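## Task

Take two of the steel bushings off the turntable and place them in the crate, while every remaining bushing stays on the turntable. The crate must stay level and seated within its corner guides. The result only counts if it holds up without the robot supporting it, and nothing the robot is touching when it finishes may settle downward by more than roughly a fingernail's width once released.

## Robot and tools

ROBOT. There are two six-joint arms with parallel grippers: left_arm, on the robot's own left at +y, and right_arm at -y. The bases sit at (-0.010, +0.296, +0.404) m and (-0.010, -0.296, +0.404) m. Equal joint angles do not give mirrored hand poses on the two arms.

FRAME. All reported positions share one scene frame. The origin is at table-top height above the centre of the robot's foot. +x points forward over the table, +z points up and +y points to the robot's left. The table surface starts near x = +0.15 m. Camera image left and right are unrelated to arm names. The gripper's fingers extend along its local +z and close along its local y. The reported hand point lies between the finger pads, about 1 cm short of the tips. At long reach the printed position can drift from the true one.

execute_actions. The "actions" list holds at most one entry.
- An empty list sends nothing and returns the state with pictures.
- An action is {"rows": [...], "steps": n}. n is 6 to 15 and defaults to 15. Each control step lasts 1/30 s and uses one row. If there are fewer rows than steps, the last row repeats.
- A wait is {"steps": n} with n up to 300 and no rows. It counts from the previous result and commands nothing new.
- "pictures": true adds camera images to any result.

ROWS. Each row is one flat list of 14 numbers, each in [-1, 1], always covering both arms. The order is left_arm waist, shoulder, elbow, wrist pitch, wrist yaw, wrist roll, opening, then the same seven for right_arm.

JOINT NUMBERS. These are offsets, not poses. A value of 1.0 equals 1.264 rad for the waist, 1.32 for the shoulder, 1.276 for the elbow, 1.83 for wrist pitch, 1.686 for wrist yaw and 2.022 for wrist roll. Each row's offset is measured from the joint angles printed in the most recent result that shows them. It is not measured from the previous row. Before any such result exists in a scene, offsets count from where the arm is when the action begins. The same applies to second and later calls within one reply.

JOINT RANGES in radians: waist -2.880 to 2.880, shoulder 0.000 to 3.142, elbow 0.000 to 3.019, wrist pitch -1.693 to 1.571, wrist yaw -1.571 to 1.571, wrist roll -2.094 to 2.094. A call aiming more than 0.019 rad past a limit is refused and nothing is sent. Each real limit can sit up to 0.019 rad off the stated one. Commands beyond a real limit are clipped, and "joint sent to its limit" may then appear, possibly about an earlier action. Not seeing that line does not prove there is room left.

OPENING. This value is absolute: +1 is fully open (0.094 m between pads) and -1 is closed. Between those extremes, the fingers go to where that gripper's grip_measured would read the commanded value. Readings carry a fixed per-gripper error of about 1 mm. To hold a part, command about 0.03 below grip_measured for a firm grip, or less below for a lighter one. Pad force tops out near 50-62 N. Parts thinner than about 2 mm get less force, and first contact can spike.

MOTION LIMITS. Each step's target stays within a set lead of the measured angle: 0.264 rad waist, 0.32 shoulder, 0.276 elbow, 0.33 wrist pitch, 0.186 wrist yaw, 0.522 wrist roll. If a step would shift the hand more than 70 mm, all joint targets of that arm are scaled back. Big offsets therefore need several actions.

HOLDING POSE. All-zero offsets pull the arm back to the reference angles and can let it sag over time. To hold a pose, send the offsets back to the desired angles in a reply's first call and zeros in later calls. Increase the aim whenever a joint keeps falling short.

BETWEEN CALLS. The arms keep moving toward the last row sent until everything is nearly still, or until any step is HELD. Fingers still in motion finish their travel. Each action's result is produced 6 steps before it ends, and those steps run while the next reply is written.

RESULT LINES.
- The state line gives left_arm | right_arm end_effector_position (m) and end_effector_quat_wxyz.
- Joint positions and Joint velocities give, per arm, six joints (rad, rad/s) and then the pad gap (m, m/s).
- grip_measured is the opening on the command scale.
- "joint command not followed" means the clearance check changed or blocked joint targets. The rest of the row still ran.
- HELD marks steps whose row was partly or wholly not sent.
- MOTOR HOT appears from 85 °C. OVER-TEMPERATURE FAULT at 100 °C means that arm and its gripper go limp and drop until cooled. Holding loads, even while thinking, builds heat.

CAMERAS. cam_left_wrist and cam_right_wrist are 616x616 fisheye cameras on the wrists. Their calibration (K, T_world_to_cam) is given in world coordinates and follows each arm's joint readings, with small errors. zoom_image takes camera and region [x0, y0, x1, y1] in pixels, with (0,0) at the top-left and at most 504 by 504. It returns a finer view of that camera's latest image.

OTHER TOOLS. read_manual (section "licences") only returns licence text. finished_scene(scene) ends and grades the current scene and cannot be undone. Its result reports success and gives the next task. Replying without any tool call ends all remaining work.

AVOID. Do not drop, slam or hard-push anything. Do not let the arms collide or press on each other. Do not knock items off the table or tip or shift the crate out of its guides. Expect occasional tugs on held parts or nudges to loose ones. Prefer smooth, economical moves.

Each tool is called after ">>>" by a JSON object that holds its "fn" and its "kwargs", one argument or row to a line.

## Session

>>> {"fn": "execute_actions", "kwargs": {
  "actions": []
}}

Scene clock: 0.00 s of 7600.00 s.
left_arm: end_effector_position=(+0.9280, +0.0394, +0.1321) grip_measured=+1.000 end_effector_quat_wxyz=(+0.213, -0.006, +0.927, -0.309) | right_arm: end_effector_position=(+0.3898, -0.1773, +0.2640) grip_measured=+1.000 end_effector_quat_wxyz=(-0.326, +0.708, +0.542, +0.316)
Joint positions: left_arm=[-1.989  2.088  2.539 -0.641  0.259 -0.116  0.094] | right_arm=[ 1.704  0.941  0.524 -0.167 -0.834  1.804  0.094]
Joint velocities: left_arm=[-0.015 -0.024 -0.007 -0.007  0.022 -0.051  0.   ] | right_arm=[-0.024  0.005 -0.007 -0.017 -0.007 -0.007  0.   ]

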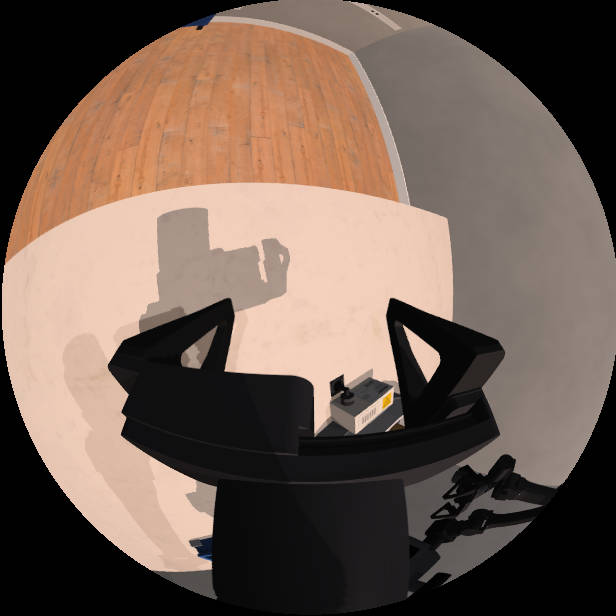

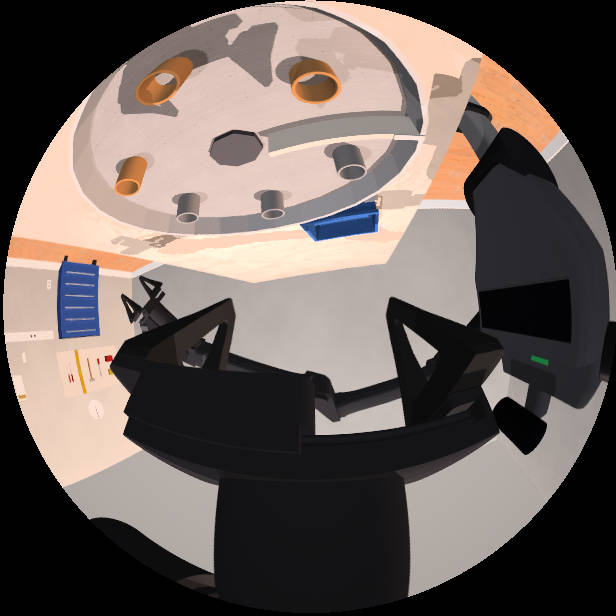

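>>> {"fn": "execute_actions", "kwargs": {
  "actions": [
    {"steps":60}
  ],
  "pictures": true
}}

>>> {"fn": "zoom_image", "kwargs": {
  "camera": "cam_right_wrist",
  "region": [50, 0, 450, 300]
}}

>>> {"fn": "zoom_image", "kwargs": {
  "camera": "cam_left_wrist",
  "region": [280, 330, 480, 480]
}}

Scene clock: 2.40 s of 7600.00 s.
left_arm: end_effector_position=(+0.9280, +0.0394, +0.1321) grip_measured=+1.000 end_effector_quat_wxyz=(+0.213, -0.006, +0.927, -0.309) | right_arm: end_effector_position=(+0.3898, -0.1773, +0.2640) grip_measured=+1.000 end_effector_quat_wxyz=(-0.326, +0.708, +0.542, +0.316)
Joint positions: left_arm=[-1.989  2.088  2.539 -0.641  0.259 -0.116  0.094] | right_arm=[ 1.704  0.941  0.524 -0.167 -0.834  1.804  0.094]
Joint velocities: left_arm=[-0.005 -0.015 -0.002 -0.002 -0.007 -0.007  0.   ] | right_arm=[ 0.005 -0.015  0.002  0.002  0.022  0.095  0.   ]
Kept back: nothing.
Steps of this call (steps 1 to 72: nothing new was sent). Readings (joint positions):
1: left_arm=[-1.989 2.088 2.539 -0.641 0.259 -0.116] | right_arm=[1.704 0.941 0.524 -0.167 -0.834 1.804]
2: left_arm=[-1.989 2.088 2.539 -0.641 0.259 -0.116] | right_arm=[1.704 0.941 0.524 -0.167 -0.834 1.804]
4: left_arm=[-1.989 2.088 2.539 -0.641 0.259 -0.116] | right_arm=[1.704 0.941 0.524 -0.167 -0.834 1.804]
8: left_arm=[-1.989 2.088 2.539 -0.641 0.259 -0.116] | right_arm=[1.704 0.941 0.524 -0.167 -0.834 1.804]
72: the state above

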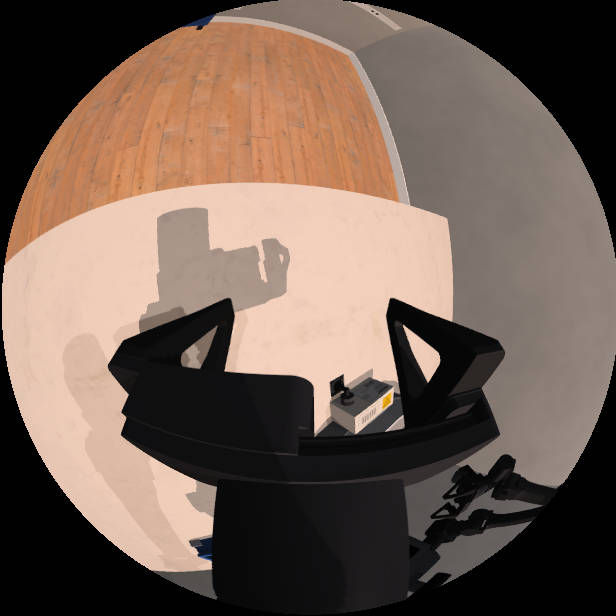

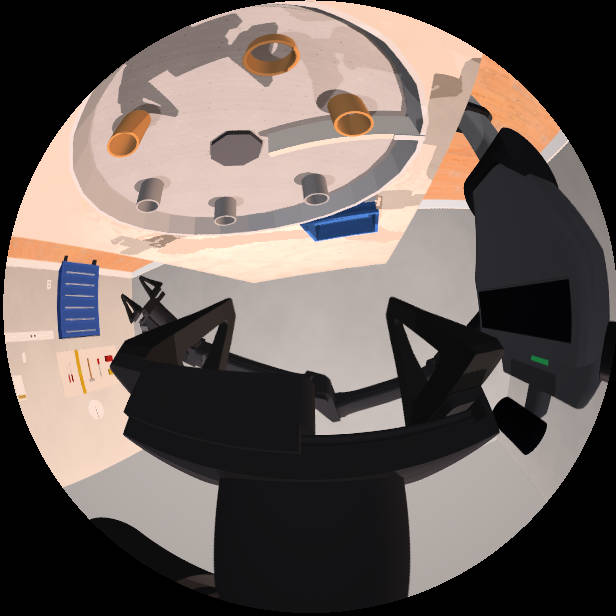

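Region (50, 0, 450, 300) of cam_right_wrist's 616x616 image, scaled by 1.260, with more detail than that image has; it fills the top 378 rows of this view, and the rest is white.

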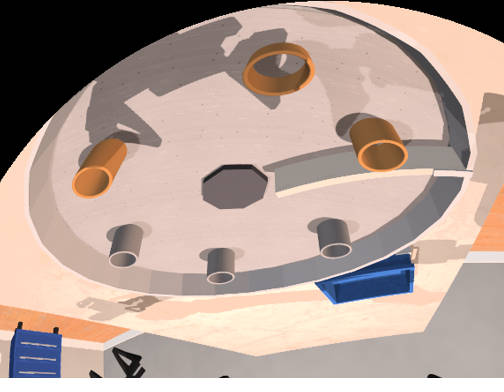

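Region (280, 330, 480, 480) of cam_left_wrist's 616x616 image, scaled by 2.520, with more detail than that image has; it fills the top 378 rows of this view, and the rest is white.

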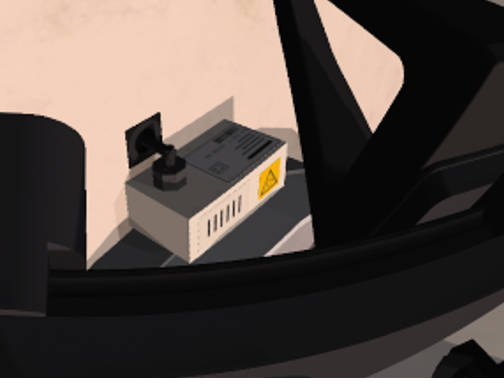

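>>> {"fn": "execute_actions", "kwargs": {
  "actions": [
    {"rows":[[-0.16,-0.4,-0.6,0.03,-0.26,-0.08,1,0,0,0,0,0,0,1]],"steps":15}
  ]
}}

Scene clock: 7.13 s of 7600.00 s.
left_arm: end_effector_position=(+0.8806, +0.0394, +0.1835) grip_measured=+1.000 end_effector_quat_wxyz=(+0.178, -0.048, +0.963, -0.196) | right_arm: end_effector_position=(+0.3898, -0.1773, +0.2640) grip_measured=+1.000 end_effector_quat_wxyz=(-0.326, +0.708, +0.542, +0.316)
Joint positions: left_arm=[-2.091  1.846  2.197 -0.63  -0.079 -0.185  0.094] | right_arm=[ 1.704  0.941  0.524 -0.167 -0.834  1.804  0.094]
Joint velocities: left_arm=[-0.513 -1.167 -1.282 -0.007 -0.725 -0.198  0.   ] | right_arm=[-0.015 -0.005  0.017 -0.012  0.022 -0.081  0.   ]
Steps of this call (steps 1 to 133: nothing new was sent; steps 134 to 142: the first 9 steps of this action). Readings (joint positions):
134: left_arm=[-1.993 2.078 2.521 -0.636 0.227 -0.123] | right_arm=[1.704 0.941 0.524 -0.167 -0.834 1.804]
135: left_arm=[-1.997 2.056 2.483 -0.635 0.189 -0.132] | right_arm=[1.704 0.941 0.524 -0.167 -0.834 1.804]
137: left_arm=[-2.015 2.008 2.406 -0.635 0.114 -0.149] | right_arm=[1.704 0.941 0.524 -0.167 -0.834 1.804]
141: left_arm=[-2.073 1.883 2.242 -0.631 -0.047 -0.178] | right_arm=[1.704 0.941 0.524 -0.167 -0.834 1.804]
142: the state above

>>> {"fn": "execute_actions", "kwargs": {
  "actions": [
    {"rows":[[-0.243,-0.395,-0.922,0.05,-0.325,-0.126,1,0,0,0,0,0,0,1]],"steps":15}
  ]
}}

>>> {"fn": "execute_actions", "kwargs": {
  "actions": [
    {"steps":30}
  ],
  "pictures": true
}}

Scene clock: 7.67 s of 7600.00 s.
left_arm: end_effector_position=(+0.6592, +0.0457, +0.3271) grip_measured=+1.000 end_effector_quat_wxyz=(+0.136, -0.066, +0.985, -0.079) | right_arm: end_effector_position=(+0.3898, -0.1773, +0.2640) grip_measured=+1.000 end_effector_quat_wxyz=(-0.326, +0.708, +0.542, +0.316)
Joint positions: left_arm=[-2.4    1.271  1.371 -0.561 -0.587 -0.359  0.094] | right_arm=[ 1.704  0.941  0.524 -0.167 -0.834  1.804  0.094]
Joint velocities: left_arm=[-0.22  -0.22  -1.018  0.002 -0.212 -0.183  0.   ] | right_arm=[-0.015 -0.005 -0.022  0.007 -0.037  0.007  0.   ]
Steps of this call (steps 1 to 6: the last 6 steps of your previous action; step 7: the robot went on to your last target; steps 8 to 16: the first 9 steps of this action). Readings (joint positions):
8: left_arm=[-2.229 1.498 1.772 -0.590 -0.230 -0.261] | right_arm=[1.704 0.941 0.524 -0.167 -0.834 1.804]
9: left_arm=[-2.248 1.461 1.721 -0.574 -0.298 -0.282] | right_arm=[1.704 0.941 0.524 -0.167 -0.834 1.804]
11: left_arm=[-2.303 1.381 1.601 -0.563 -0.434 -0.317] | right_arm=[1.704 0.941 0.524 -0.167 -0.834 1.804]
15: left_arm=[-2.390 1.281 1.409 -0.561 -0.576 -0.354] | right_arm=[1.704 0.941 0.524 -0.167 -0.834 1.804]
16: the state above

Scene clock: 8.67 s of 7600.00 s.
left_arm: end_effector_position=(+0.4573, +0.0571, +0.2192) grip_measured=+1.000 end_effector_quat_wxyz=(-0.011, +0.019, +1.000, +0.001) | right_arm: end_effector_position=(+0.3898, -0.1773, +0.2640) grip_measured=+1.000 end_effector_quat_wxyz=(-0.326, +0.708, +0.542, +0.316)
Joint positions: left_arm=[-2.408  1.33   1.009 -0.553 -0.625 -0.428  0.094] | right_arm=[ 1.704  0.941  0.524 -0.167 -0.834  1.804  0.094]
Joint velocities: left_arm=[-0.005  0.005 -0.012  0.002 -0.037 -0.007  0.   ] | right_arm=[0.005 0.005 0.007 0.002 0.007 0.037 0.   ]
Kept back: nothing.
Steps of this call (steps 1 to 6: the last 6 steps of your previous action; steps 7 to 30: the robot went on to your last target). Readings (joint positions):
1: left_arm=[-2.405 1.266 1.334 -0.561 -0.595 -0.364] | right_arm=[1.704 0.941 0.524 -0.167 -0.834 1.804]
2: left_arm=[-2.407 1.265 1.298 -0.560 -0.601 -0.367] | right_arm=[1.704 0.941 0.524 -0.167 -0.834 1.804]
4: left_arm=[-2.408 1.266 1.223 -0.560 -0.610 -0.375] | right_arm=[1.704 0.941 0.524 -0.167 -0.834 1.804]
8: left_arm=[-2.408 1.279 1.074 -0.558 -0.623 -0.399] | right_arm=[1.704 0.941 0.524 -0.167 -0.834 1.804]
30: the state above
All arms were judged still, so your last target was given up. Only a new action makes them travel on or press farther. Fingers that are still opening or closing keep moving.
camera_calibration (this result's frames):
cam_left_wrist: T_world_to_cam=[[-0.0268799, -0.999638, -0.00127105, 0.067352], [-0.798664, 0.0207111, 0.601421, 0.23884], [-0.601177, 0.0171813, -0.798931, 0.574403], [0, 0, 0, 1]] pos_world=[0.537881, 0.052512, 0.315351]

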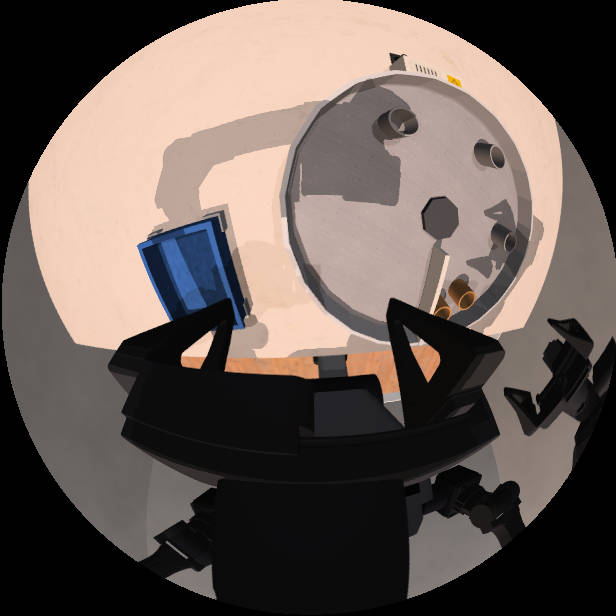

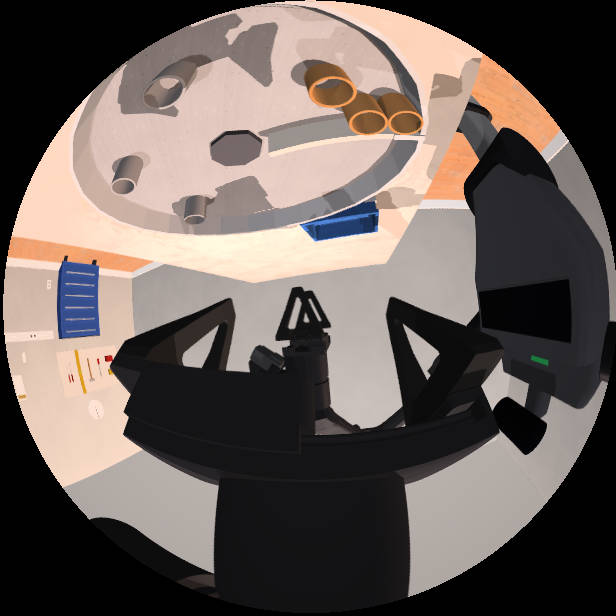

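>>> {"fn": "execute_actions", "kwargs": {
  "actions": [
    {"steps":200}
  ],
  "pictures": true
}}

>>> {"fn": "zoom_image", "kwargs": {
  "camera": "cam_left_wrist",
  "region": [100, 40, 560, 360]
}}

>>> {"fn": "zoom_image", "kwargs": {
  "camera": "cam_right_wrist",
  "region": [180, 0, 460, 210]
}}

Scene clock: 15.33 s of 7600.00 s.
left_arm: end_effector_position=(+0.4573, +0.0571, +0.2192) grip_measured=+1.000 end_effector_quat_wxyz=(-0.011, +0.019, +1.000, +0.001) | right_arm: end_effector_position=(+0.3898, -0.1773, +0.2640) grip_measured=+1.000 end_effector_quat_wxyz=(-0.326, +0.708, +0.542, +0.316)
Joint positions: left_arm=[-2.408  1.33   1.009 -0.553 -0.625 -0.428  0.094] | right_arm=[ 1.704  0.941  0.524 -0.167 -0.834  1.804  0.094]
Joint velocities: left_arm=[-0.015  0.005 -0.012 -0.007 -0.007  0.022  0.   ] | right_arm=[ 0.005  0.015 -0.007  0.007  0.007 -0.022  0.   ]
Kept back: nothing.
Steps of this call (steps 1 to 200: nothing new was sent). Readings (joint positions):
1: left_arm=[-2.408 1.330 1.009 -0.553 -0.625 -0.428] | right_arm=[1.704 0.941 0.524 -0.167 -0.834 1.804]
2: left_arm=[-2.408 1.330 1.009 -0.553 -0.625 -0.428] | right_arm=[1.704 0.941 0.524 -0.167 -0.834 1.804]
4: left_arm=[-2.408 1.330 1.009 -0.553 -0.625 -0.428] | right_arm=[1.704 0.941 0.524 -0.167 -0.834 1.804]
8: left_arm=[-2.408 1.330 1.009 -0.553 -0.625 -0.428] | right_arm=[1.704 0.941 0.524 -0.167 -0.834 1.804]
200: the state above
camera_calibration (this result's frames):
cam_left_wrist: T_world_to_cam=[[-0.0264987, -0.999648, -0.00127976, 0.0671802], [-0.798672, 0.0204013, 0.601421, 0.238862], [-0.601183, 0.016959, -0.798932, 0.574418], [0, 0, 0, 1]] pos_world=[0.537883, 0.0525419, 0.315351]

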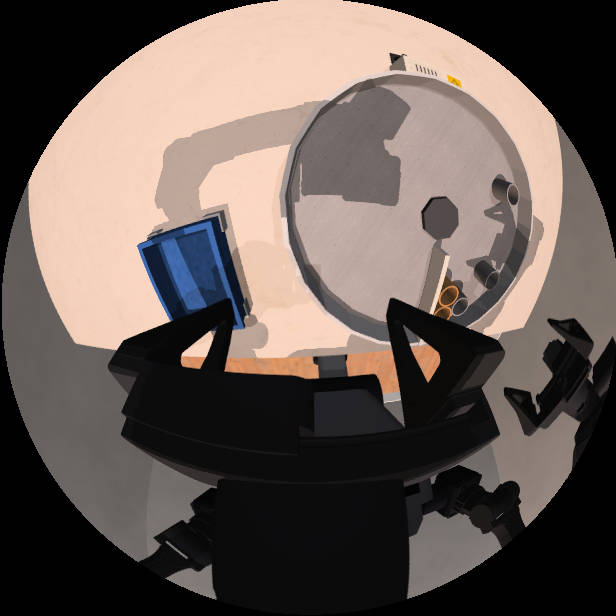

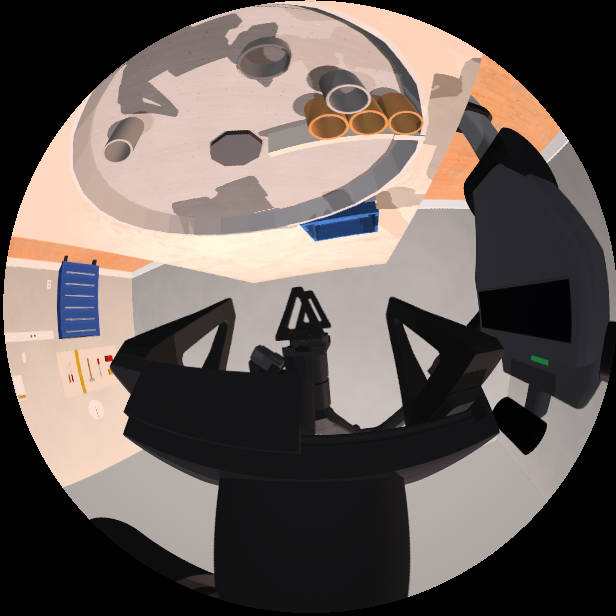

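Region (100, 40, 560, 360) of cam_left_wrist's 616x616 image, scaled by 1.096, with more detail than that image has; it fills the top 351 rows of this view, and the rest is white.

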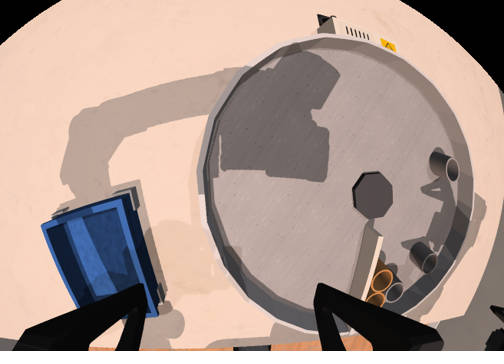

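Region (180, 0, 460, 210) of cam_right_wrist's 616x616 image, scaled by 1.800, with more detail than that image has; it fills the top 378 rows of this view, and the rest is white.

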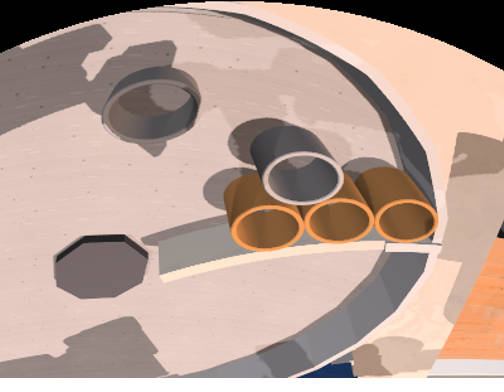

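>>> {"fn": "execute_actions", "kwargs": {
  "actions": [
    {"rows":[[0.95,-0.25,0,0,0.36,0,1,0.367,0.081,-0.015,-0.017,0.771,0.008,1]],"steps":15}
  ]
}}

>>> {"fn": "execute_actions", "kwargs": {
  "actions": [
    {"steps":45}
  ],
  "pictures": true
}}

Scene clock: 17.10 s of 7600.00 s.
left_arm: end_effector_position=(+0.5246, +0.1354, +0.2565) grip_measured=+1.000 end_effector_quat_wxyz=(-0.004, -0.112, +0.984, -0.135) | right_arm: end_effector_position=(+0.3208, -0.1011, +0.2258) grip_measured=+1.000 end_effector_quat_wxyz=(-0.214, +0.673, +0.695, +0.138)
Joint positions: left_arm=[-2.138  1.097  1.001 -0.553 -0.183 -0.428  0.094] | right_arm=[ 2.196  1.051  0.508 -0.188 -0.028  1.806  0.094]
Joint velocities: left_arm=[ 1.558 -0.962  0.002  0.002  1.546 -0.051  0.   ] | right_arm=[ 0.571  0.054 -0.115 -0.071  2.249  0.051  0.   ]
Steps of this call (steps 1 to 44: nothing new was sent; steps 45 to 53: the first 9 steps of this action). Readings (joint positions):
45: left_arm=[-2.400 1.322 1.008 -0.553 -0.585 -0.428] | right_arm=[1.723 0.945 0.524 -0.169 -0.758 1.804]
46: left_arm=[-2.387 1.308 1.004 -0.553 -0.542 -0.428] | right_arm=[1.768 0.956 0.524 -0.170 -0.674 1.804]
48: left_arm=[-2.339 1.260 1.001 -0.553 -0.455 -0.428] | right_arm=[1.899 0.991 0.523 -0.175 -0.506 1.805]
52: left_arm=[-2.188 1.130 1.001 -0.553 -0.247 -0.428] | right_arm=[2.168 1.047 0.513 -0.186 -0.125 1.805]
53: the state above

Scene clock: 18.60 s of 7600.00 s.
left_arm: end_effector_position=(+0.5117, +0.5412, +0.2841) grip_measured=+1.000 end_effector_quat_wxyz=(+0.079, -0.374, +0.911, +0.153) | right_arm: end_effector_position=(+0.3387, -0.1895, +0.1997) grip_measured=+1.000 end_effector_quat_wxyz=(-0.001, +0.702, +0.712, +0.002)
Joint positions: left_arm=[-1.2    0.98   1.001 -0.553 -0.02  -0.428  0.094] | right_arm=[ 2.17   1.052  0.502 -0.191  0.463  1.807  0.094]
Joint velocities: left_arm=[-0.005 -0.005  0.017 -0.017  0.051 -0.037  0.   ] | right_arm=[ 0.015 -0.015 -0.012 -0.017 -0.037  0.037  0.   ]
Kept back: nothing.
Steps of this call (steps 1 to 6: the last 6 steps of your previous action; steps 7 to 30: the robot went on to your last target; steps 31 to 45: nothing new was sent). Readings (joint positions):
1: left_arm=[-2.083 1.067 1.001 -0.553 -0.121 -0.428] | right_arm=[2.206 1.052 0.504 -0.190 0.069 1.806]
2: left_arm=[-2.024 1.041 1.001 -0.553 -0.080 -0.428] | right_arm=[2.204 1.052 0.502 -0.191 0.169 1.806]
4: left_arm=[-1.899 1.001 1.001 -0.553 -0.042 -0.428] | right_arm=[2.190 1.052 0.502 -0.191 0.372 1.806]
8: left_arm=[-1.636 0.978 1.001 -0.553 -0.024 -0.428] | right_arm=[2.170 1.052 0.502 -0.191 0.462 1.807]
45: the state above
All arms were judged still, so your last target was given up. Only a new action makes them travel on or press farther. Fingers that are still opening or closing keep moving.
camera_calibration (this result's frames):
cam_left_wrist: T_world_to_cam=[[0.713319, -0.66655, -0.216535, 0.0548984], [-0.586524, -0.736879, 0.336151, 0.610039], [-0.383622, -0.11278, -0.916578, 0.643042], [0, 0, 0, 1]] pos_world=[0.565328, 0.55864, 0.39622]
cam_right_wrist: T_world_to_cam=[[-0.99924, -0.0386963, 0.0047654, 0.325611], [-0.0285111, 0.808602, 0.587665, 0.0526839], [-0.0265938, 0.587083, -0.80909, 0.40617], [0, 0, 0, 1]] pos_world=[0.337667, -0.268455, 0.296116]

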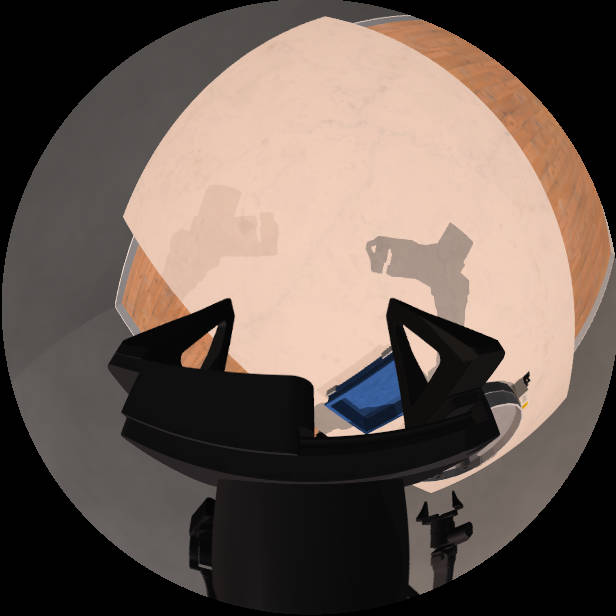

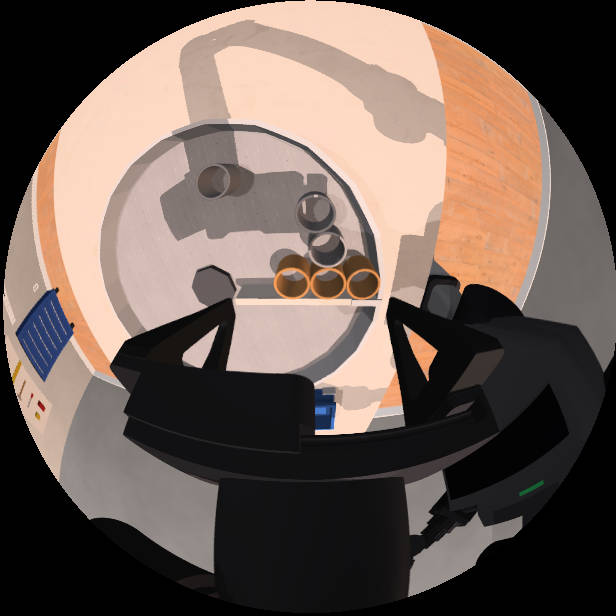

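>>> {"fn": "execute_actions", "kwargs": {
  "actions": [
    {"steps":150}
  ],
  "pictures": true
}}

>>> {"fn": "zoom_image", "kwargs": {
  "camera": "cam_right_wrist",
  "region": [180, 130, 420, 330]
}}

Scene clock: 23.60 s of 7600.00 s.
left_arm: end_effector_position=(+0.5117, +0.5412, +0.2841) grip_measured=+1.000 end_effector_quat_wxyz=(+0.079, -0.374, +0.911, +0.153) | right_arm: end_effector_position=(+0.3387, -0.1895, +0.1997) grip_measured=+1.000 end_effector_quat_wxyz=(-0.001, +0.702, +0.712, +0.002)
Joint positions: left_arm=[-1.2    0.98   1.001 -0.553 -0.02  -0.428  0.094] | right_arm=[ 2.17   1.052  0.502 -0.191  0.463  1.807  0.094]
Joint velocities: left_arm=[-0.015 -0.005  0.002  0.002  0.007  0.037  0.   ] | right_arm=[ 0.015 -0.005 -0.002 -0.022  0.066 -0.022  0.   ]
Kept back: nothing.
Steps of this call (steps 1 to 150: nothing new was sent). Readings (joint positions):
1: left_arm=[-1.200 0.980 1.001 -0.553 -0.020 -0.428] | right_arm=[2.170 1.052 0.502 -0.191 0.463 1.807]
2: left_arm=[-1.200 0.980 1.001 -0.553 -0.020 -0.428] | right_arm=[2.170 1.052 0.502 -0.191 0.463 1.807]
4: left_arm=[-1.200 0.980 1.001 -0.553 -0.020 -0.428] | right_arm=[2.170 1.052 0.502 -0.191 0.463 1.807]
8: left_arm=[-1.200 0.980 1.001 -0.553 -0.020 -0.428] | right_arm=[2.170 1.052 0.502 -0.191 0.463 1.807]
150: the state above
camera_calibration (this result's frames):
cam_left_wrist: T_world_to_cam=[[0.713319, -0.66655, -0.216535, 0.0548984], [-0.586524, -0.736879, 0.336151, 0.610039], [-0.383622, -0.11278, -0.916578, 0.643042], [0, 0, 0, 1]] pos_world=[0.565328, 0.55864, 0.39622]
cam_right_wrist: T_world_to_cam=[[-0.99924, -0.0386963, 0.0047654, 0.325611], [-0.0285111, 0.808602, 0.587665, 0.0526839], [-0.0265938, 0.587083, -0.80909, 0.40617], [0, 0, 0, 1]] pos_world=[0.337667, -0.268455, 0.296116]

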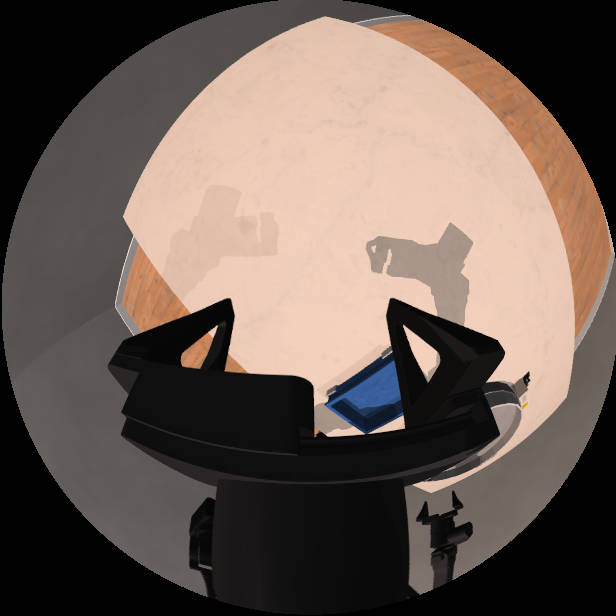

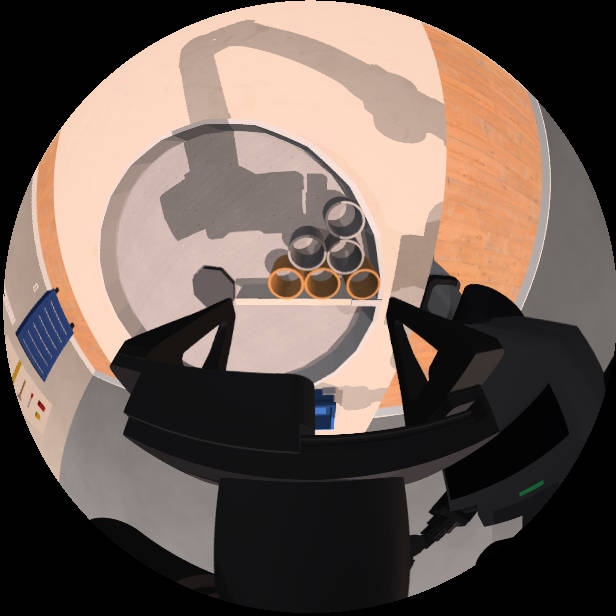

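Region (180, 130, 420, 330) of cam_right_wrist's 616x616 image, scaled by 2.100, with more detail than that image has.

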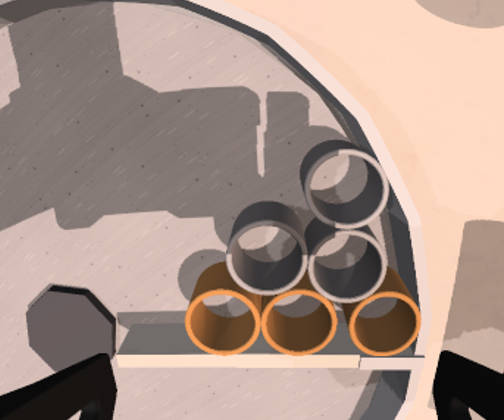

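>>> {"fn": "execute_actions", "kwargs": {
  "actions": [
    {"rows":[[0,0,0,0,0,0,1,-0.0878,0.2011,0.062,0.1198,-0.0472,-0.0326,-0.36]],"steps":15}
  ]
}}

>>> {"fn": "execute_actions", "kwargs": {
  "actions": [
    {"steps":20}
  ],
  "pictures": true
}}

>>> {"fn": "zoom_image", "kwargs": {
  "camera": "cam_right_wrist",
  "region": [200, 150, 440, 350]
}}

Scene clock: 26.93 s of 7600.00 s.
left_arm: end_effector_position=(+0.5117, +0.5412, +0.2841) grip_measured=+1.000 end_effector_quat_wxyz=(+0.079, -0.374, +0.911, +0.153) | right_arm: end_effector_position=(+0.3407, -0.1912, +0.1176) grip_measured=-0.357 end_effector_quat_wxyz=(-0.008, +0.710, +0.704, -0.016)
Joint positions: left_arm=[-1.2    0.98   1.001 -0.553 -0.02  -0.428  0.094] | right_arm=[2.056 1.349 0.584 0.016 0.386 1.762 0.03 ]
Joint velocities: left_arm=[-0.015 -0.005 -0.002 -0.012  0.007 -0.037  0.   ] | right_arm=[-0.005 -0.063 -0.193 -0.017  0.022 -0.081 -0.   ]
Steps of this call (steps 1 to 91: nothing new was sent; steps 92 to 100: the first 9 steps of this action). Readings (joint positions):
92: left_arm=[-1.200 0.980 1.001 -0.553 -0.020 -0.428] | right_arm=[2.161 1.069 0.503 -0.154 0.429 1.800]
93: left_arm=[-1.200 0.980 1.001 -0.553 -0.020 -0.428] | right_arm=[2.140 1.115 0.517 -0.093 0.403 1.791]
95: left_arm=[-1.200 0.980 1.001 -0.553 -0.020 -0.428] | right_arm=[2.092 1.239 0.568 -0.017 0.389 1.778]
99: left_arm=[-1.200 0.980 1.001 -0.553 -0.020 -0.428] | right_arm=[2.056 1.349 0.591 0.016 0.386 1.764]
100: the state above

Scene clock: 27.60 s of 7600.00 s.
left_arm: end_effector_position=(+0.5117, +0.5412, +0.2841) grip_measured=+1.000 end_effector_quat_wxyz=(+0.079, -0.374, +0.911, +0.153) | right_arm: end_effector_position=(+0.3416, -0.1923, +0.1206) grip_measured=-0.357 end_effector_quat_wxyz=(-0.006, +0.708, +0.706, -0.013)
Joint positions: left_arm=[-1.2    0.98   1.001 -0.553 -0.02  -0.428  0.094] | right_arm=[2.056 1.336 0.578 0.018 0.386 1.755 0.03 ]
Joint velocities: left_arm=[-0.015 -0.015  0.007  0.002 -0.022  0.007  0.   ] | right_arm=[-0.015 -0.005 -0.002 -0.002  0.081 -0.022 -0.001]
Kept back: nothing.
Steps of this call (steps 1 to 6: the last 6 steps of your previous action; steps 7 to 20: the robot went on to your last target). Readings (joint positions):
1: left_arm=[-1.200 0.980 1.001 -0.553 -0.020 -0.428] | right_arm=[2.056 1.347 0.579 0.016 0.386 1.761]
2: left_arm=[-1.200 0.980 1.001 -0.553 -0.020 -0.428] | right_arm=[2.056 1.345 0.578 0.016 0.386 1.760]
4: left_arm=[-1.200 0.980 1.001 -0.553 -0.020 -0.428] | right_arm=[2.056 1.342 0.578 0.017 0.386 1.758]
8: left_arm=[-1.200 0.980 1.001 -0.553 -0.020 -0.428] | right_arm=[2.056 1.336 0.578 0.018 0.386 1.756]
20: the state above
camera_calibration (this result's frames):
cam_left_wrist: T_world_to_cam=[[0.713319, -0.66655, -0.216535, 0.0548984], [-0.586524, -0.736879, 0.336151, 0.610039], [-0.383622, -0.11278, -0.916578, 0.643042], [0, 0, 0, 1]] pos_world=[0.565328, 0.55864, 0.39622]
cam_right_wrist: T_world_to_cam=[[-0.999203, -0.0204879, 0.0342461, 0.32873], [0.00302994, 0.816728, 0.577015, 0.0935454], [-0.0397916, 0.57666, -0.816015, 0.347263], [0, 0, 0, 1]] pos_world=[0.342002, -0.269918, 0.218137]

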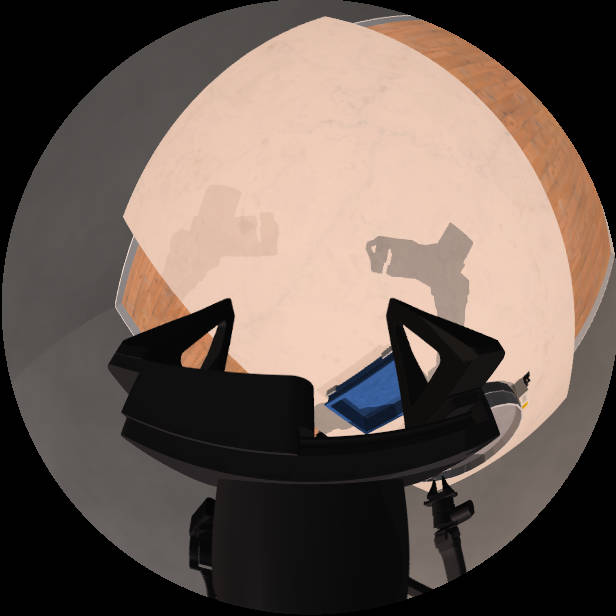

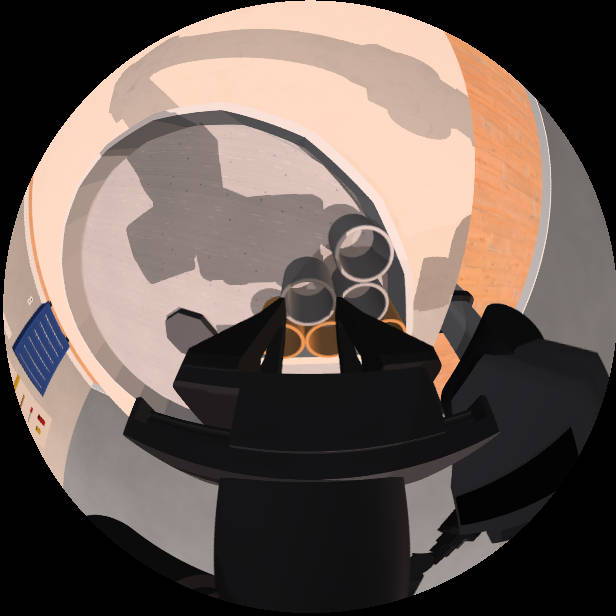

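Region (200, 150, 440, 350) of cam_right_wrist's 616x616 image, scaled by 2.100, with more detail than that image has.

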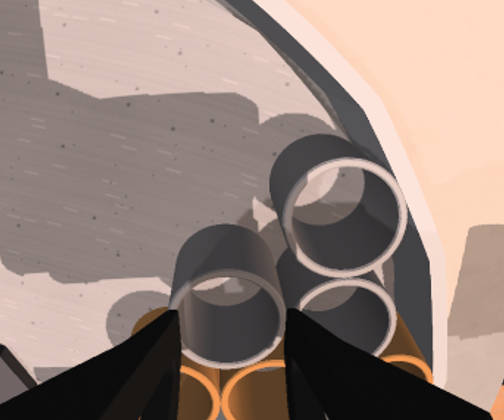

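>>> {"fn": "execute_actions", "kwargs": {
  "actions": [
    {"rows":[[0,0,0,0,0,0,1,-0.002,0.0358,0.0337,0.0284,-0.004,-0.009,-0.36]],"steps":12}
  ]
}}

>>> {"fn": "execute_actions", "kwargs": {
  "actions": [
    {"steps":15}
  ],
  "pictures": true
}}

>>> {"fn": "zoom_image", "kwargs": {
  "camera": "cam_right_wrist",
  "region": [200, 150, 440, 350]
}}

Scene clock: 29.20 s of 7600.00 s.
left_arm: end_effector_position=(+0.5117, +0.5412, +0.2841) grip_measured=+1.000 end_effector_quat_wxyz=(+0.079, -0.374, +0.911, +0.153) | right_arm: end_effector_position=(+0.3623, -0.1841, +0.1111) grip_measured=-0.357 end_effector_quat_wxyz=(+0.004, +0.713, +0.701, +0.005)
Joint positions: left_arm=[-1.2    0.98   1.001 -0.553 -0.02  -0.428  0.094] | right_arm=[2.056 1.372 0.618 0.058 0.381 1.752 0.03 ]
Joint velocities: left_arm=[ 0.005 -0.015 -0.012 -0.007  0.007  0.007  0.   ] | right_arm=[0.005 0.054 0.125 0.061 0.081 0.007 0.001]
Steps of this call (steps 1 to 15: the robot went on to your last target; steps 16 to 42: nothing new was sent; steps 43 to 48: the first 6 steps of this action). Readings (joint positions):
43: left_arm=[-1.200 0.980 1.001 -0.553 -0.020 -0.428] | right_arm=[2.056 1.339 0.580 0.025 0.384 1.754]
44: left_arm=[-1.200 0.980 1.001 -0.553 -0.020 -0.428] | right_arm=[2.056 1.345 0.586 0.036 0.383 1.753]
46: left_arm=[-1.200 0.980 1.001 -0.553 -0.020 -0.428] | right_arm=[2.056 1.363 0.605 0.050 0.382 1.752]
48: the state above

Scene clock: 29.70 s of 7600.00 s.
left_arm: end_effector_position=(+0.5117, +0.5412, +0.2841) grip_measured=+1.000 end_effector_quat_wxyz=(+0.079, -0.374, +0.911, +0.153) | right_arm: end_effector_position=(+0.3646, -0.1837, +0.1108) grip_measured=-0.357 end_effector_quat_wxyz=(+0.005, +0.713, +0.701, +0.007)
Joint positions: left_arm=[-1.2    0.98   1.001 -0.553 -0.02  -0.428  0.094] | right_arm=[2.056 1.373 0.621 0.061 0.381 1.75  0.03 ]
Joint velocities: left_arm=[ 0.005 -0.005 -0.007  0.017 -0.022 -0.022  0.   ] | right_arm=[0.015 0.005 0.002 0.012 0.037 0.007 0.   ]
Kept back: nothing.
Steps of this call (steps 1 to 6: the last 6 steps of your previous action; steps 7 to 15: the robot went on to your last target). Readings (joint positions):
1: left_arm=[-1.200 0.980 1.001 -0.553 -0.020 -0.428] | right_arm=[2.056 1.373 0.621 0.060 0.381 1.751]
2: left_arm=[-1.200 0.980 1.001 -0.553 -0.020 -0.428] | right_arm=[2.056 1.373 0.621 0.061 0.381 1.751]
4: left_arm=[-1.200 0.980 1.001 -0.553 -0.020 -0.428] | right_arm=[2.056 1.373 0.621 0.061 0.381 1.751]
8: left_arm=[-1.200 0.980 1.001 -0.553 -0.020 -0.428] | right_arm=[2.056 1.373 0.621 0.061 0.381 1.750]
15: the state above
All arms were judged still, so your last target was given up. Only a new action makes them travel on or press farther. Fingers that are still opening or closing keep moving.
camera_calibration (this result's frames):
cam_left_wrist: T_world_to_cam=[[0.713319, -0.66655, -0.216535, 0.0548984], [-0.586524, -0.736879, 0.336151, 0.610039], [-0.383622, -0.11278, -0.916578, 0.643042], [0, 0, 0, 1]] pos_world=[0.565328, 0.55864, 0.39622]
cam_right_wrist: T_world_to_cam=[[-0.999918, -0.0060894, -0.0112538, 0.360141], [-0.0115336, 0.809793, 0.586602, 0.0950538], [0.00554116, 0.586684, -0.809797, 0.319834], [0, 0, 0, 1]] pos_world=[0.359436, -0.262422, 0.207295]

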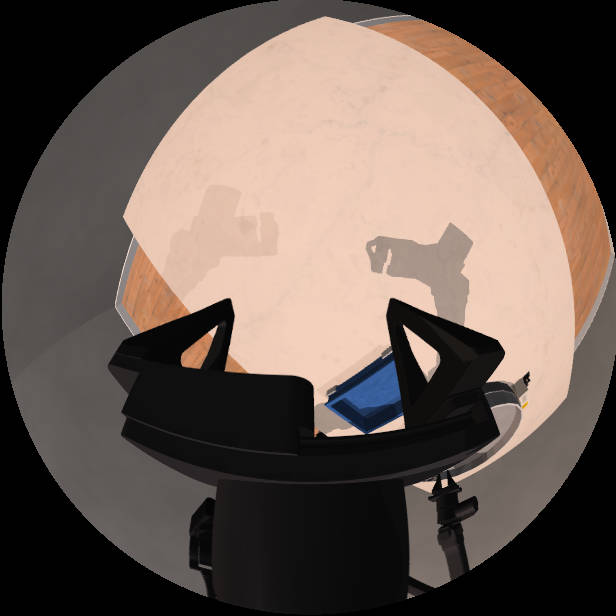

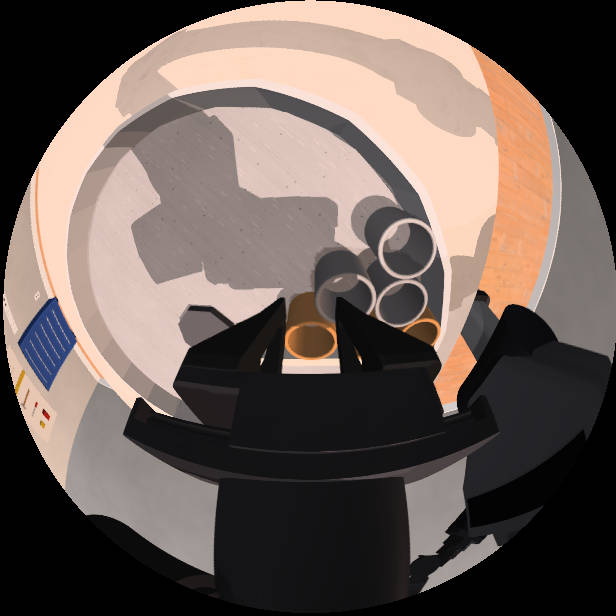

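Region (200, 150, 440, 350) of cam_right_wrist's 616x616 image, scaled by 2.100, with more detail than that image has.

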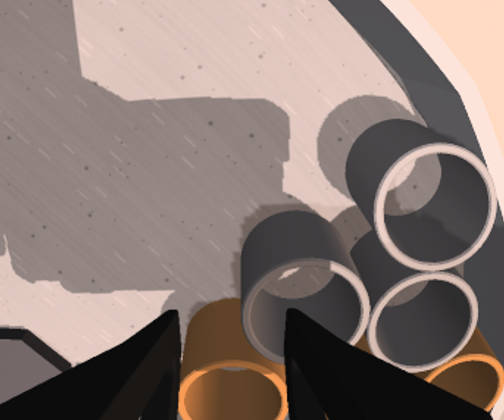

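>>> {"fn": "execute_actions", "kwargs": {
  "actions": [
    {"rows":[[0,0,0,0,0,0,1,-0.009,0.036,0.007,0.012,-0.005,-0.009,-0.36]],"steps":15}
  ]
}}

>>> {"fn": "execute_actions", "kwargs": {
  "actions": [
    {"steps":12}
  ],
  "pictures": true
}}

>>> {"fn": "zoom_image", "kwargs": {
  "camera": "cam_right_wrist",
  "region": [200, 190, 440, 390]
}}

Scene clock: 30.70 s of 7600.00 s.
left_arm: end_effector_position=(+0.5117, +0.5412, +0.2841) grip_measured=+1.000 end_effector_quat_wxyz=(+0.079, -0.374, +0.911, +0.153) | right_arm: end_effector_position=(+0.3561, -0.1801, +0.1009) grip_measured=-0.357 end_effector_quat_wxyz=(-0.003, +0.709, +0.705, +0.000)
Joint positions: left_arm=[-1.2    0.98   1.001 -0.553 -0.02  -0.428  0.094] | right_arm=[2.056 1.412 0.627 0.073 0.376 1.747 0.03 ]
Joint velocities: left_arm=[-0.015 -0.015  0.012 -0.007 -0.037  0.007  0.   ] | right_arm=[-0.015 -0.024 -0.022  0.002 -0.007 -0.051 -0.   ]
Steps of this call (steps 1 to 21: nothing new was sent; steps 22 to 30: the first 9 steps of this action). Readings (joint positions):
22: left_arm=[-1.200 0.980 1.001 -0.553 -0.020 -0.428] | right_arm=[2.056 1.376 0.621 0.064 0.379 1.750]
23: left_arm=[-1.200 0.980 1.001 -0.553 -0.020 -0.428] | right_arm=[2.056 1.381 0.623 0.068 0.378 1.749]
25: left_arm=[-1.200 0.980 1.001 -0.553 -0.020 -0.428] | right_arm=[2.056 1.395 0.627 0.072 0.376 1.748]
29: left_arm=[-1.200 0.980 1.001 -0.553 -0.020 -0.428] | right_arm=[2.056 1.411 0.627 0.073 0.376 1.747]
30: the state above

Scene clock: 31.10 s of 7600.00 s.
left_arm: end_effector_position=(+0.5117, +0.5412, +0.2841) grip_measured=+1.000 end_effector_quat_wxyz=(+0.079, -0.374, +0.911, +0.153) | right_arm: end_effector_position=(+0.3561, -0.1801, +0.1009) grip_measured=-0.357 end_effector_quat_wxyz=(-0.003, +0.709, +0.705, +0.000)
Joint positions: left_arm=[-1.2    0.98   1.001 -0.553 -0.02  -0.428  0.094] | right_arm=[2.056 1.412 0.627 0.073 0.376 1.746 0.03 ]
Joint velocities: left_arm=[-0.005  0.005 -0.007  0.002 -0.007  0.007  0.   ] | right_arm=[-0.005  0.005  0.017  0.012  0.022  0.007 -0.   ]
Kept back: nothing.
Steps of this call (steps 1 to 6: the last 6 steps of your previous action; steps 7 to 12: the robot went on to your last target). Readings (joint positions):
1: left_arm=[-1.200 0.980 1.001 -0.553 -0.020 -0.428] | right_arm=[2.056 1.412 0.627 0.073 0.376 1.747]
2: left_arm=[-1.200 0.980 1.001 -0.553 -0.020 -0.428] | right_arm=[2.056 1.412 0.627 0.073 0.376 1.747]
4: left_arm=[-1.200 0.980 1.001 -0.553 -0.020 -0.428] | right_arm=[2.056 1.412 0.627 0.073 0.376 1.746]
8: left_arm=[-1.200 0.980 1.001 -0.553 -0.020 -0.428] | right_arm=[2.056 1.412 0.627 0.073 0.376 1.746]
12: the state above
camera_calibration (this result's frames):
cam_left_wrist: T_world_to_cam=[[0.713319, -0.66655, -0.216535, 0.0548984], [-0.586524, -0.736879, 0.336151, 0.610039], [-0.383622, -0.11278, -0.916578, 0.643042], [0, 0, 0, 1]] pos_world=[0.565328, 0.55864, 0.39622]
cam_right_wrist: T_world_to_cam=[[-0.999791, -0.0182622, 0.00919876, 0.347285], [-0.00934881, 0.808327, 0.588659, 0.0966167], [-0.0181858, 0.58845, -0.808329, 0.3184], [0, 0, 0, 1]] pos_world=[0.353906, -0.259118, 0.197303]

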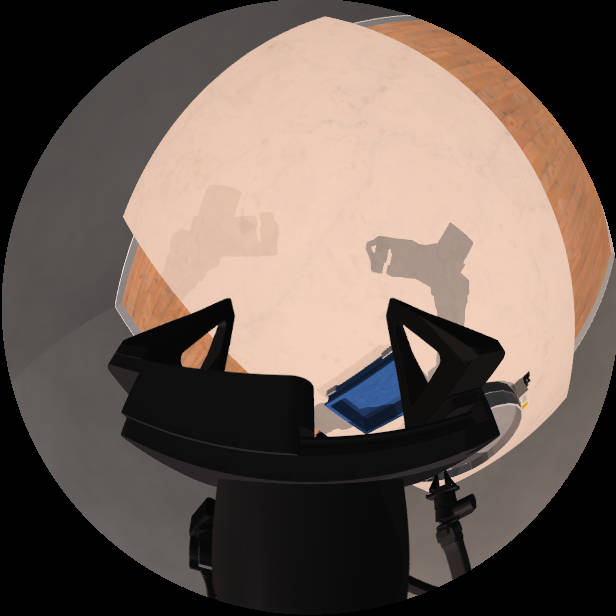

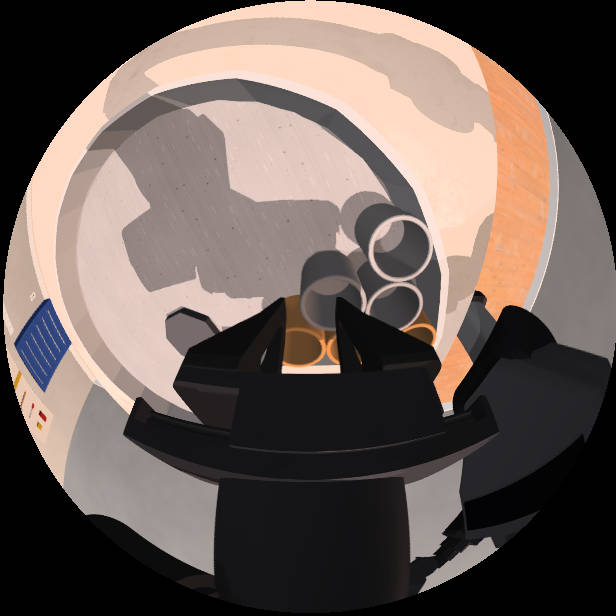

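Region (200, 190, 440, 390) of cam_right_wrist's 616x616 image, scaled by 2.100, with more detail than that image has.

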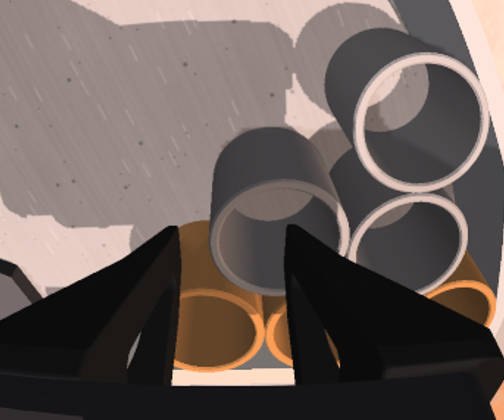

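>>> {"fn": "execute_actions", "kwargs": {
  "actions": [
    {"rows":[[0,0,0,0,0,0,1,-0.014,0,0,0,0,0,-0.36],[0,0,0,0,0,0,1,-0.014,0,0,0,0,0,-0.36],[0,0,0,0,0,0,1,-0.014,0,0,0,0,0,-0.36],[0,0,0,0,0,0,1,-0.015,0.007,0.004,0.004,-0.001,-0.002,-0.36],[0,0,0,0,0,0,1,-0.016,0.014,0.007,0.008,-0.003,-0.004,-0.36],[0,0,0,0,0,0,1,-0.017,0.021,0.010,0.012,-0.004,-0.006,-0.36],[0,0,0,0,0,0,1,-0.018,0.028,0.013,0.015,-0.005,-0.007,-0.36],[0,0,0,0,0,0,1,-0.019,0.035,0.016,0.019,-0.006,-0.009,-0.36],[0,0,0,0,0,0,1,-0.020,0.042,0.019,0.022,-0.007,-0.010,-0.36],[0,0,0,0,0,0,1,-0.021,0.048,0.022,0.026,-0.008,-0.012,-0.36],[0,0,0,0,0,0,1,-0.0225,0.0545,0.025,0.029,-0.0092,-0.0129,-0.36]],"steps":15}
  ]
}}

>>> {"fn": "execute_actions", "kwargs": {
  "actions": [
    {"steps":15}
  ],
  "pictures": true
}}

Scene clock: 34.47 s of 7600.00 s.
left_arm: end_effector_position=(+0.5117, +0.5412, +0.2841) grip_measured=+1.000 end_effector_quat_wxyz=(+0.079, -0.374, +0.911, +0.153) | right_arm: end_effector_position=(+0.3607, -0.1812, +0.0948) grip_measured=-0.357 end_effector_quat_wxyz=(+0.000, +0.712, +0.702, +0.004)
Joint positions: left_arm=[-1.2    0.98   1.001 -0.553 -0.02  -0.428  0.094] | right_arm=[2.045 1.429 0.639 0.091 0.368 1.744 0.03 ]
Joint velocities: left_arm=[-0.024 -0.005 -0.002 -0.002 -0.066 -0.007  0.   ] | right_arm=[-0.024  0.259  0.129  0.173 -0.11  -0.007 -0.   ]
Steps of this call (steps 1 to 15: the robot went on to your last target; steps 16 to 92: nothing new was sent; steps 93 to 101: the first 9 steps of this action). Readings (joint positions):
93: left_arm=[-1.200 0.980 1.001 -0.553 -0.020 -0.428] | right_arm=[2.056 1.412 0.627 0.073 0.376 1.746]
94: left_arm=[-1.200 0.980 1.001 -0.553 -0.020 -0.428] | right_arm=[2.055 1.412 0.627 0.073 0.376 1.746]
96: left_arm=[-1.200 0.980 1.001 -0.553 -0.020 -0.428] | right_arm=[2.052 1.412 0.627 0.073 0.376 1.746]
100: left_arm=[-1.200 0.980 1.001 -0.553 -0.020 -0.428] | right_arm=[2.047 1.422 0.634 0.085 0.370 1.745]
101: the state above

Scene clock: 34.97 s of 7600.00 s.
left_arm: end_effector_position=(+0.5117, +0.5412, +0.2841) grip_measured=+1.000 end_effector_quat_wxyz=(+0.079, -0.374, +0.911, +0.153) | right_arm: end_effector_position=(+0.3640, -0.1804, +0.0845) grip_measured=-0.357 end_effector_quat_wxyz=(+0.002, +0.711, +0.703, +0.006)
Joint positions: left_arm=[-1.2    0.98   1.001 -0.553 -0.02  -0.428  0.094] | right_arm=[2.036 1.463 0.657 0.115 0.361 1.734 0.03 ]
Joint velocities: left_arm=[ 0.005  0.005  0.012 -0.007  0.007 -0.022  0.   ] | right_arm=[ 0.005 -0.005  0.002 -0.002  0.022  0.022 -0.   ]
Kept back: nothing.
Steps of this call (steps 1 to 6: the last 6 steps of your previous action; steps 7 to 15: the robot went on to your last target). Readings (joint positions):
1: left_arm=[-1.200 0.980 1.001 -0.553 -0.020 -0.428] | right_arm=[2.044 1.438 0.644 0.097 0.367 1.743]
2: left_arm=[-1.200 0.980 1.001 -0.553 -0.020 -0.428] | right_arm=[2.042 1.447 0.648 0.103 0.368 1.740]
4: left_arm=[-1.200 0.980 1.001 -0.553 -0.020 -0.428] | right_arm=[2.036 1.462 0.655 0.112 0.367 1.737]
8: left_arm=[-1.200 0.980 1.001 -0.553 -0.020 -0.428] | right_arm=[2.036 1.463 0.657 0.115 0.361 1.736]
15: the state above
camera_calibration (this result's frames):
cam_left_wrist: T_world_to_cam=[[0.713319, -0.66655, -0.216535, 0.0548984], [-0.586524, -0.736879, 0.336151, 0.610039], [-0.383622, -0.11278, -0.916578, 0.643042], [0, 0, 0, 1]] pos_world=[0.565328, 0.55864, 0.39622]
cam_right_wrist: T_world_to_cam=[[-0.999924, -0.0113298, -0.00491303, 0.35782], [-0.0120476, 0.807606, 0.5896, 0.107403], [-0.00271225, 0.589614, -0.80768, 0.300006], [0, 0, 0, 1]] pos_world=[0.359901, -0.259573, 0.180742]

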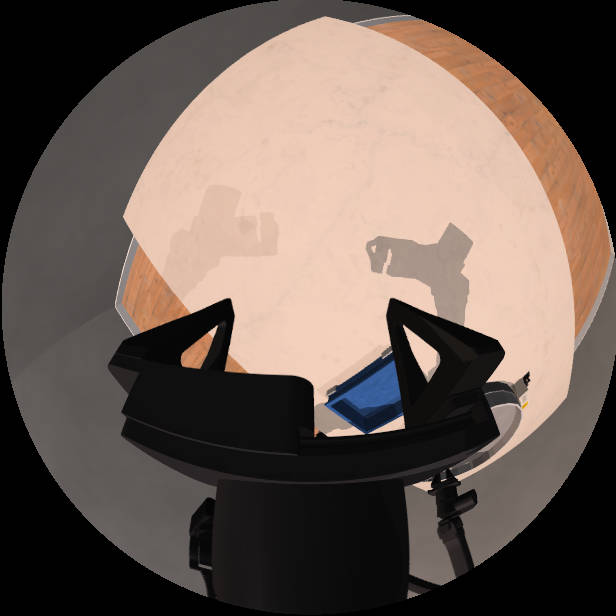

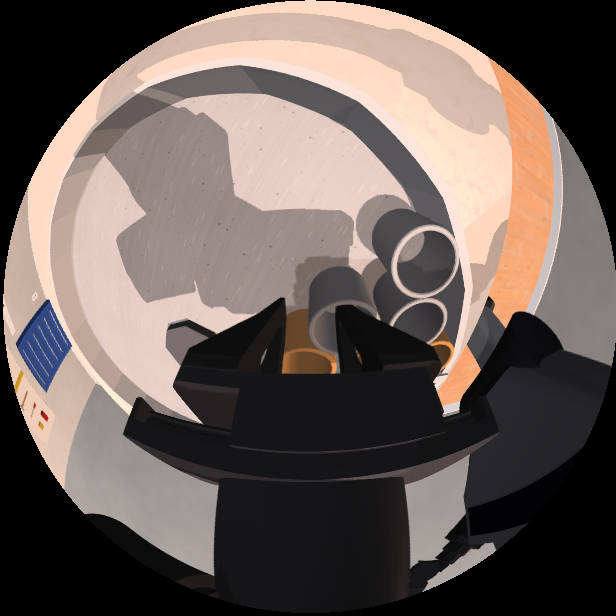

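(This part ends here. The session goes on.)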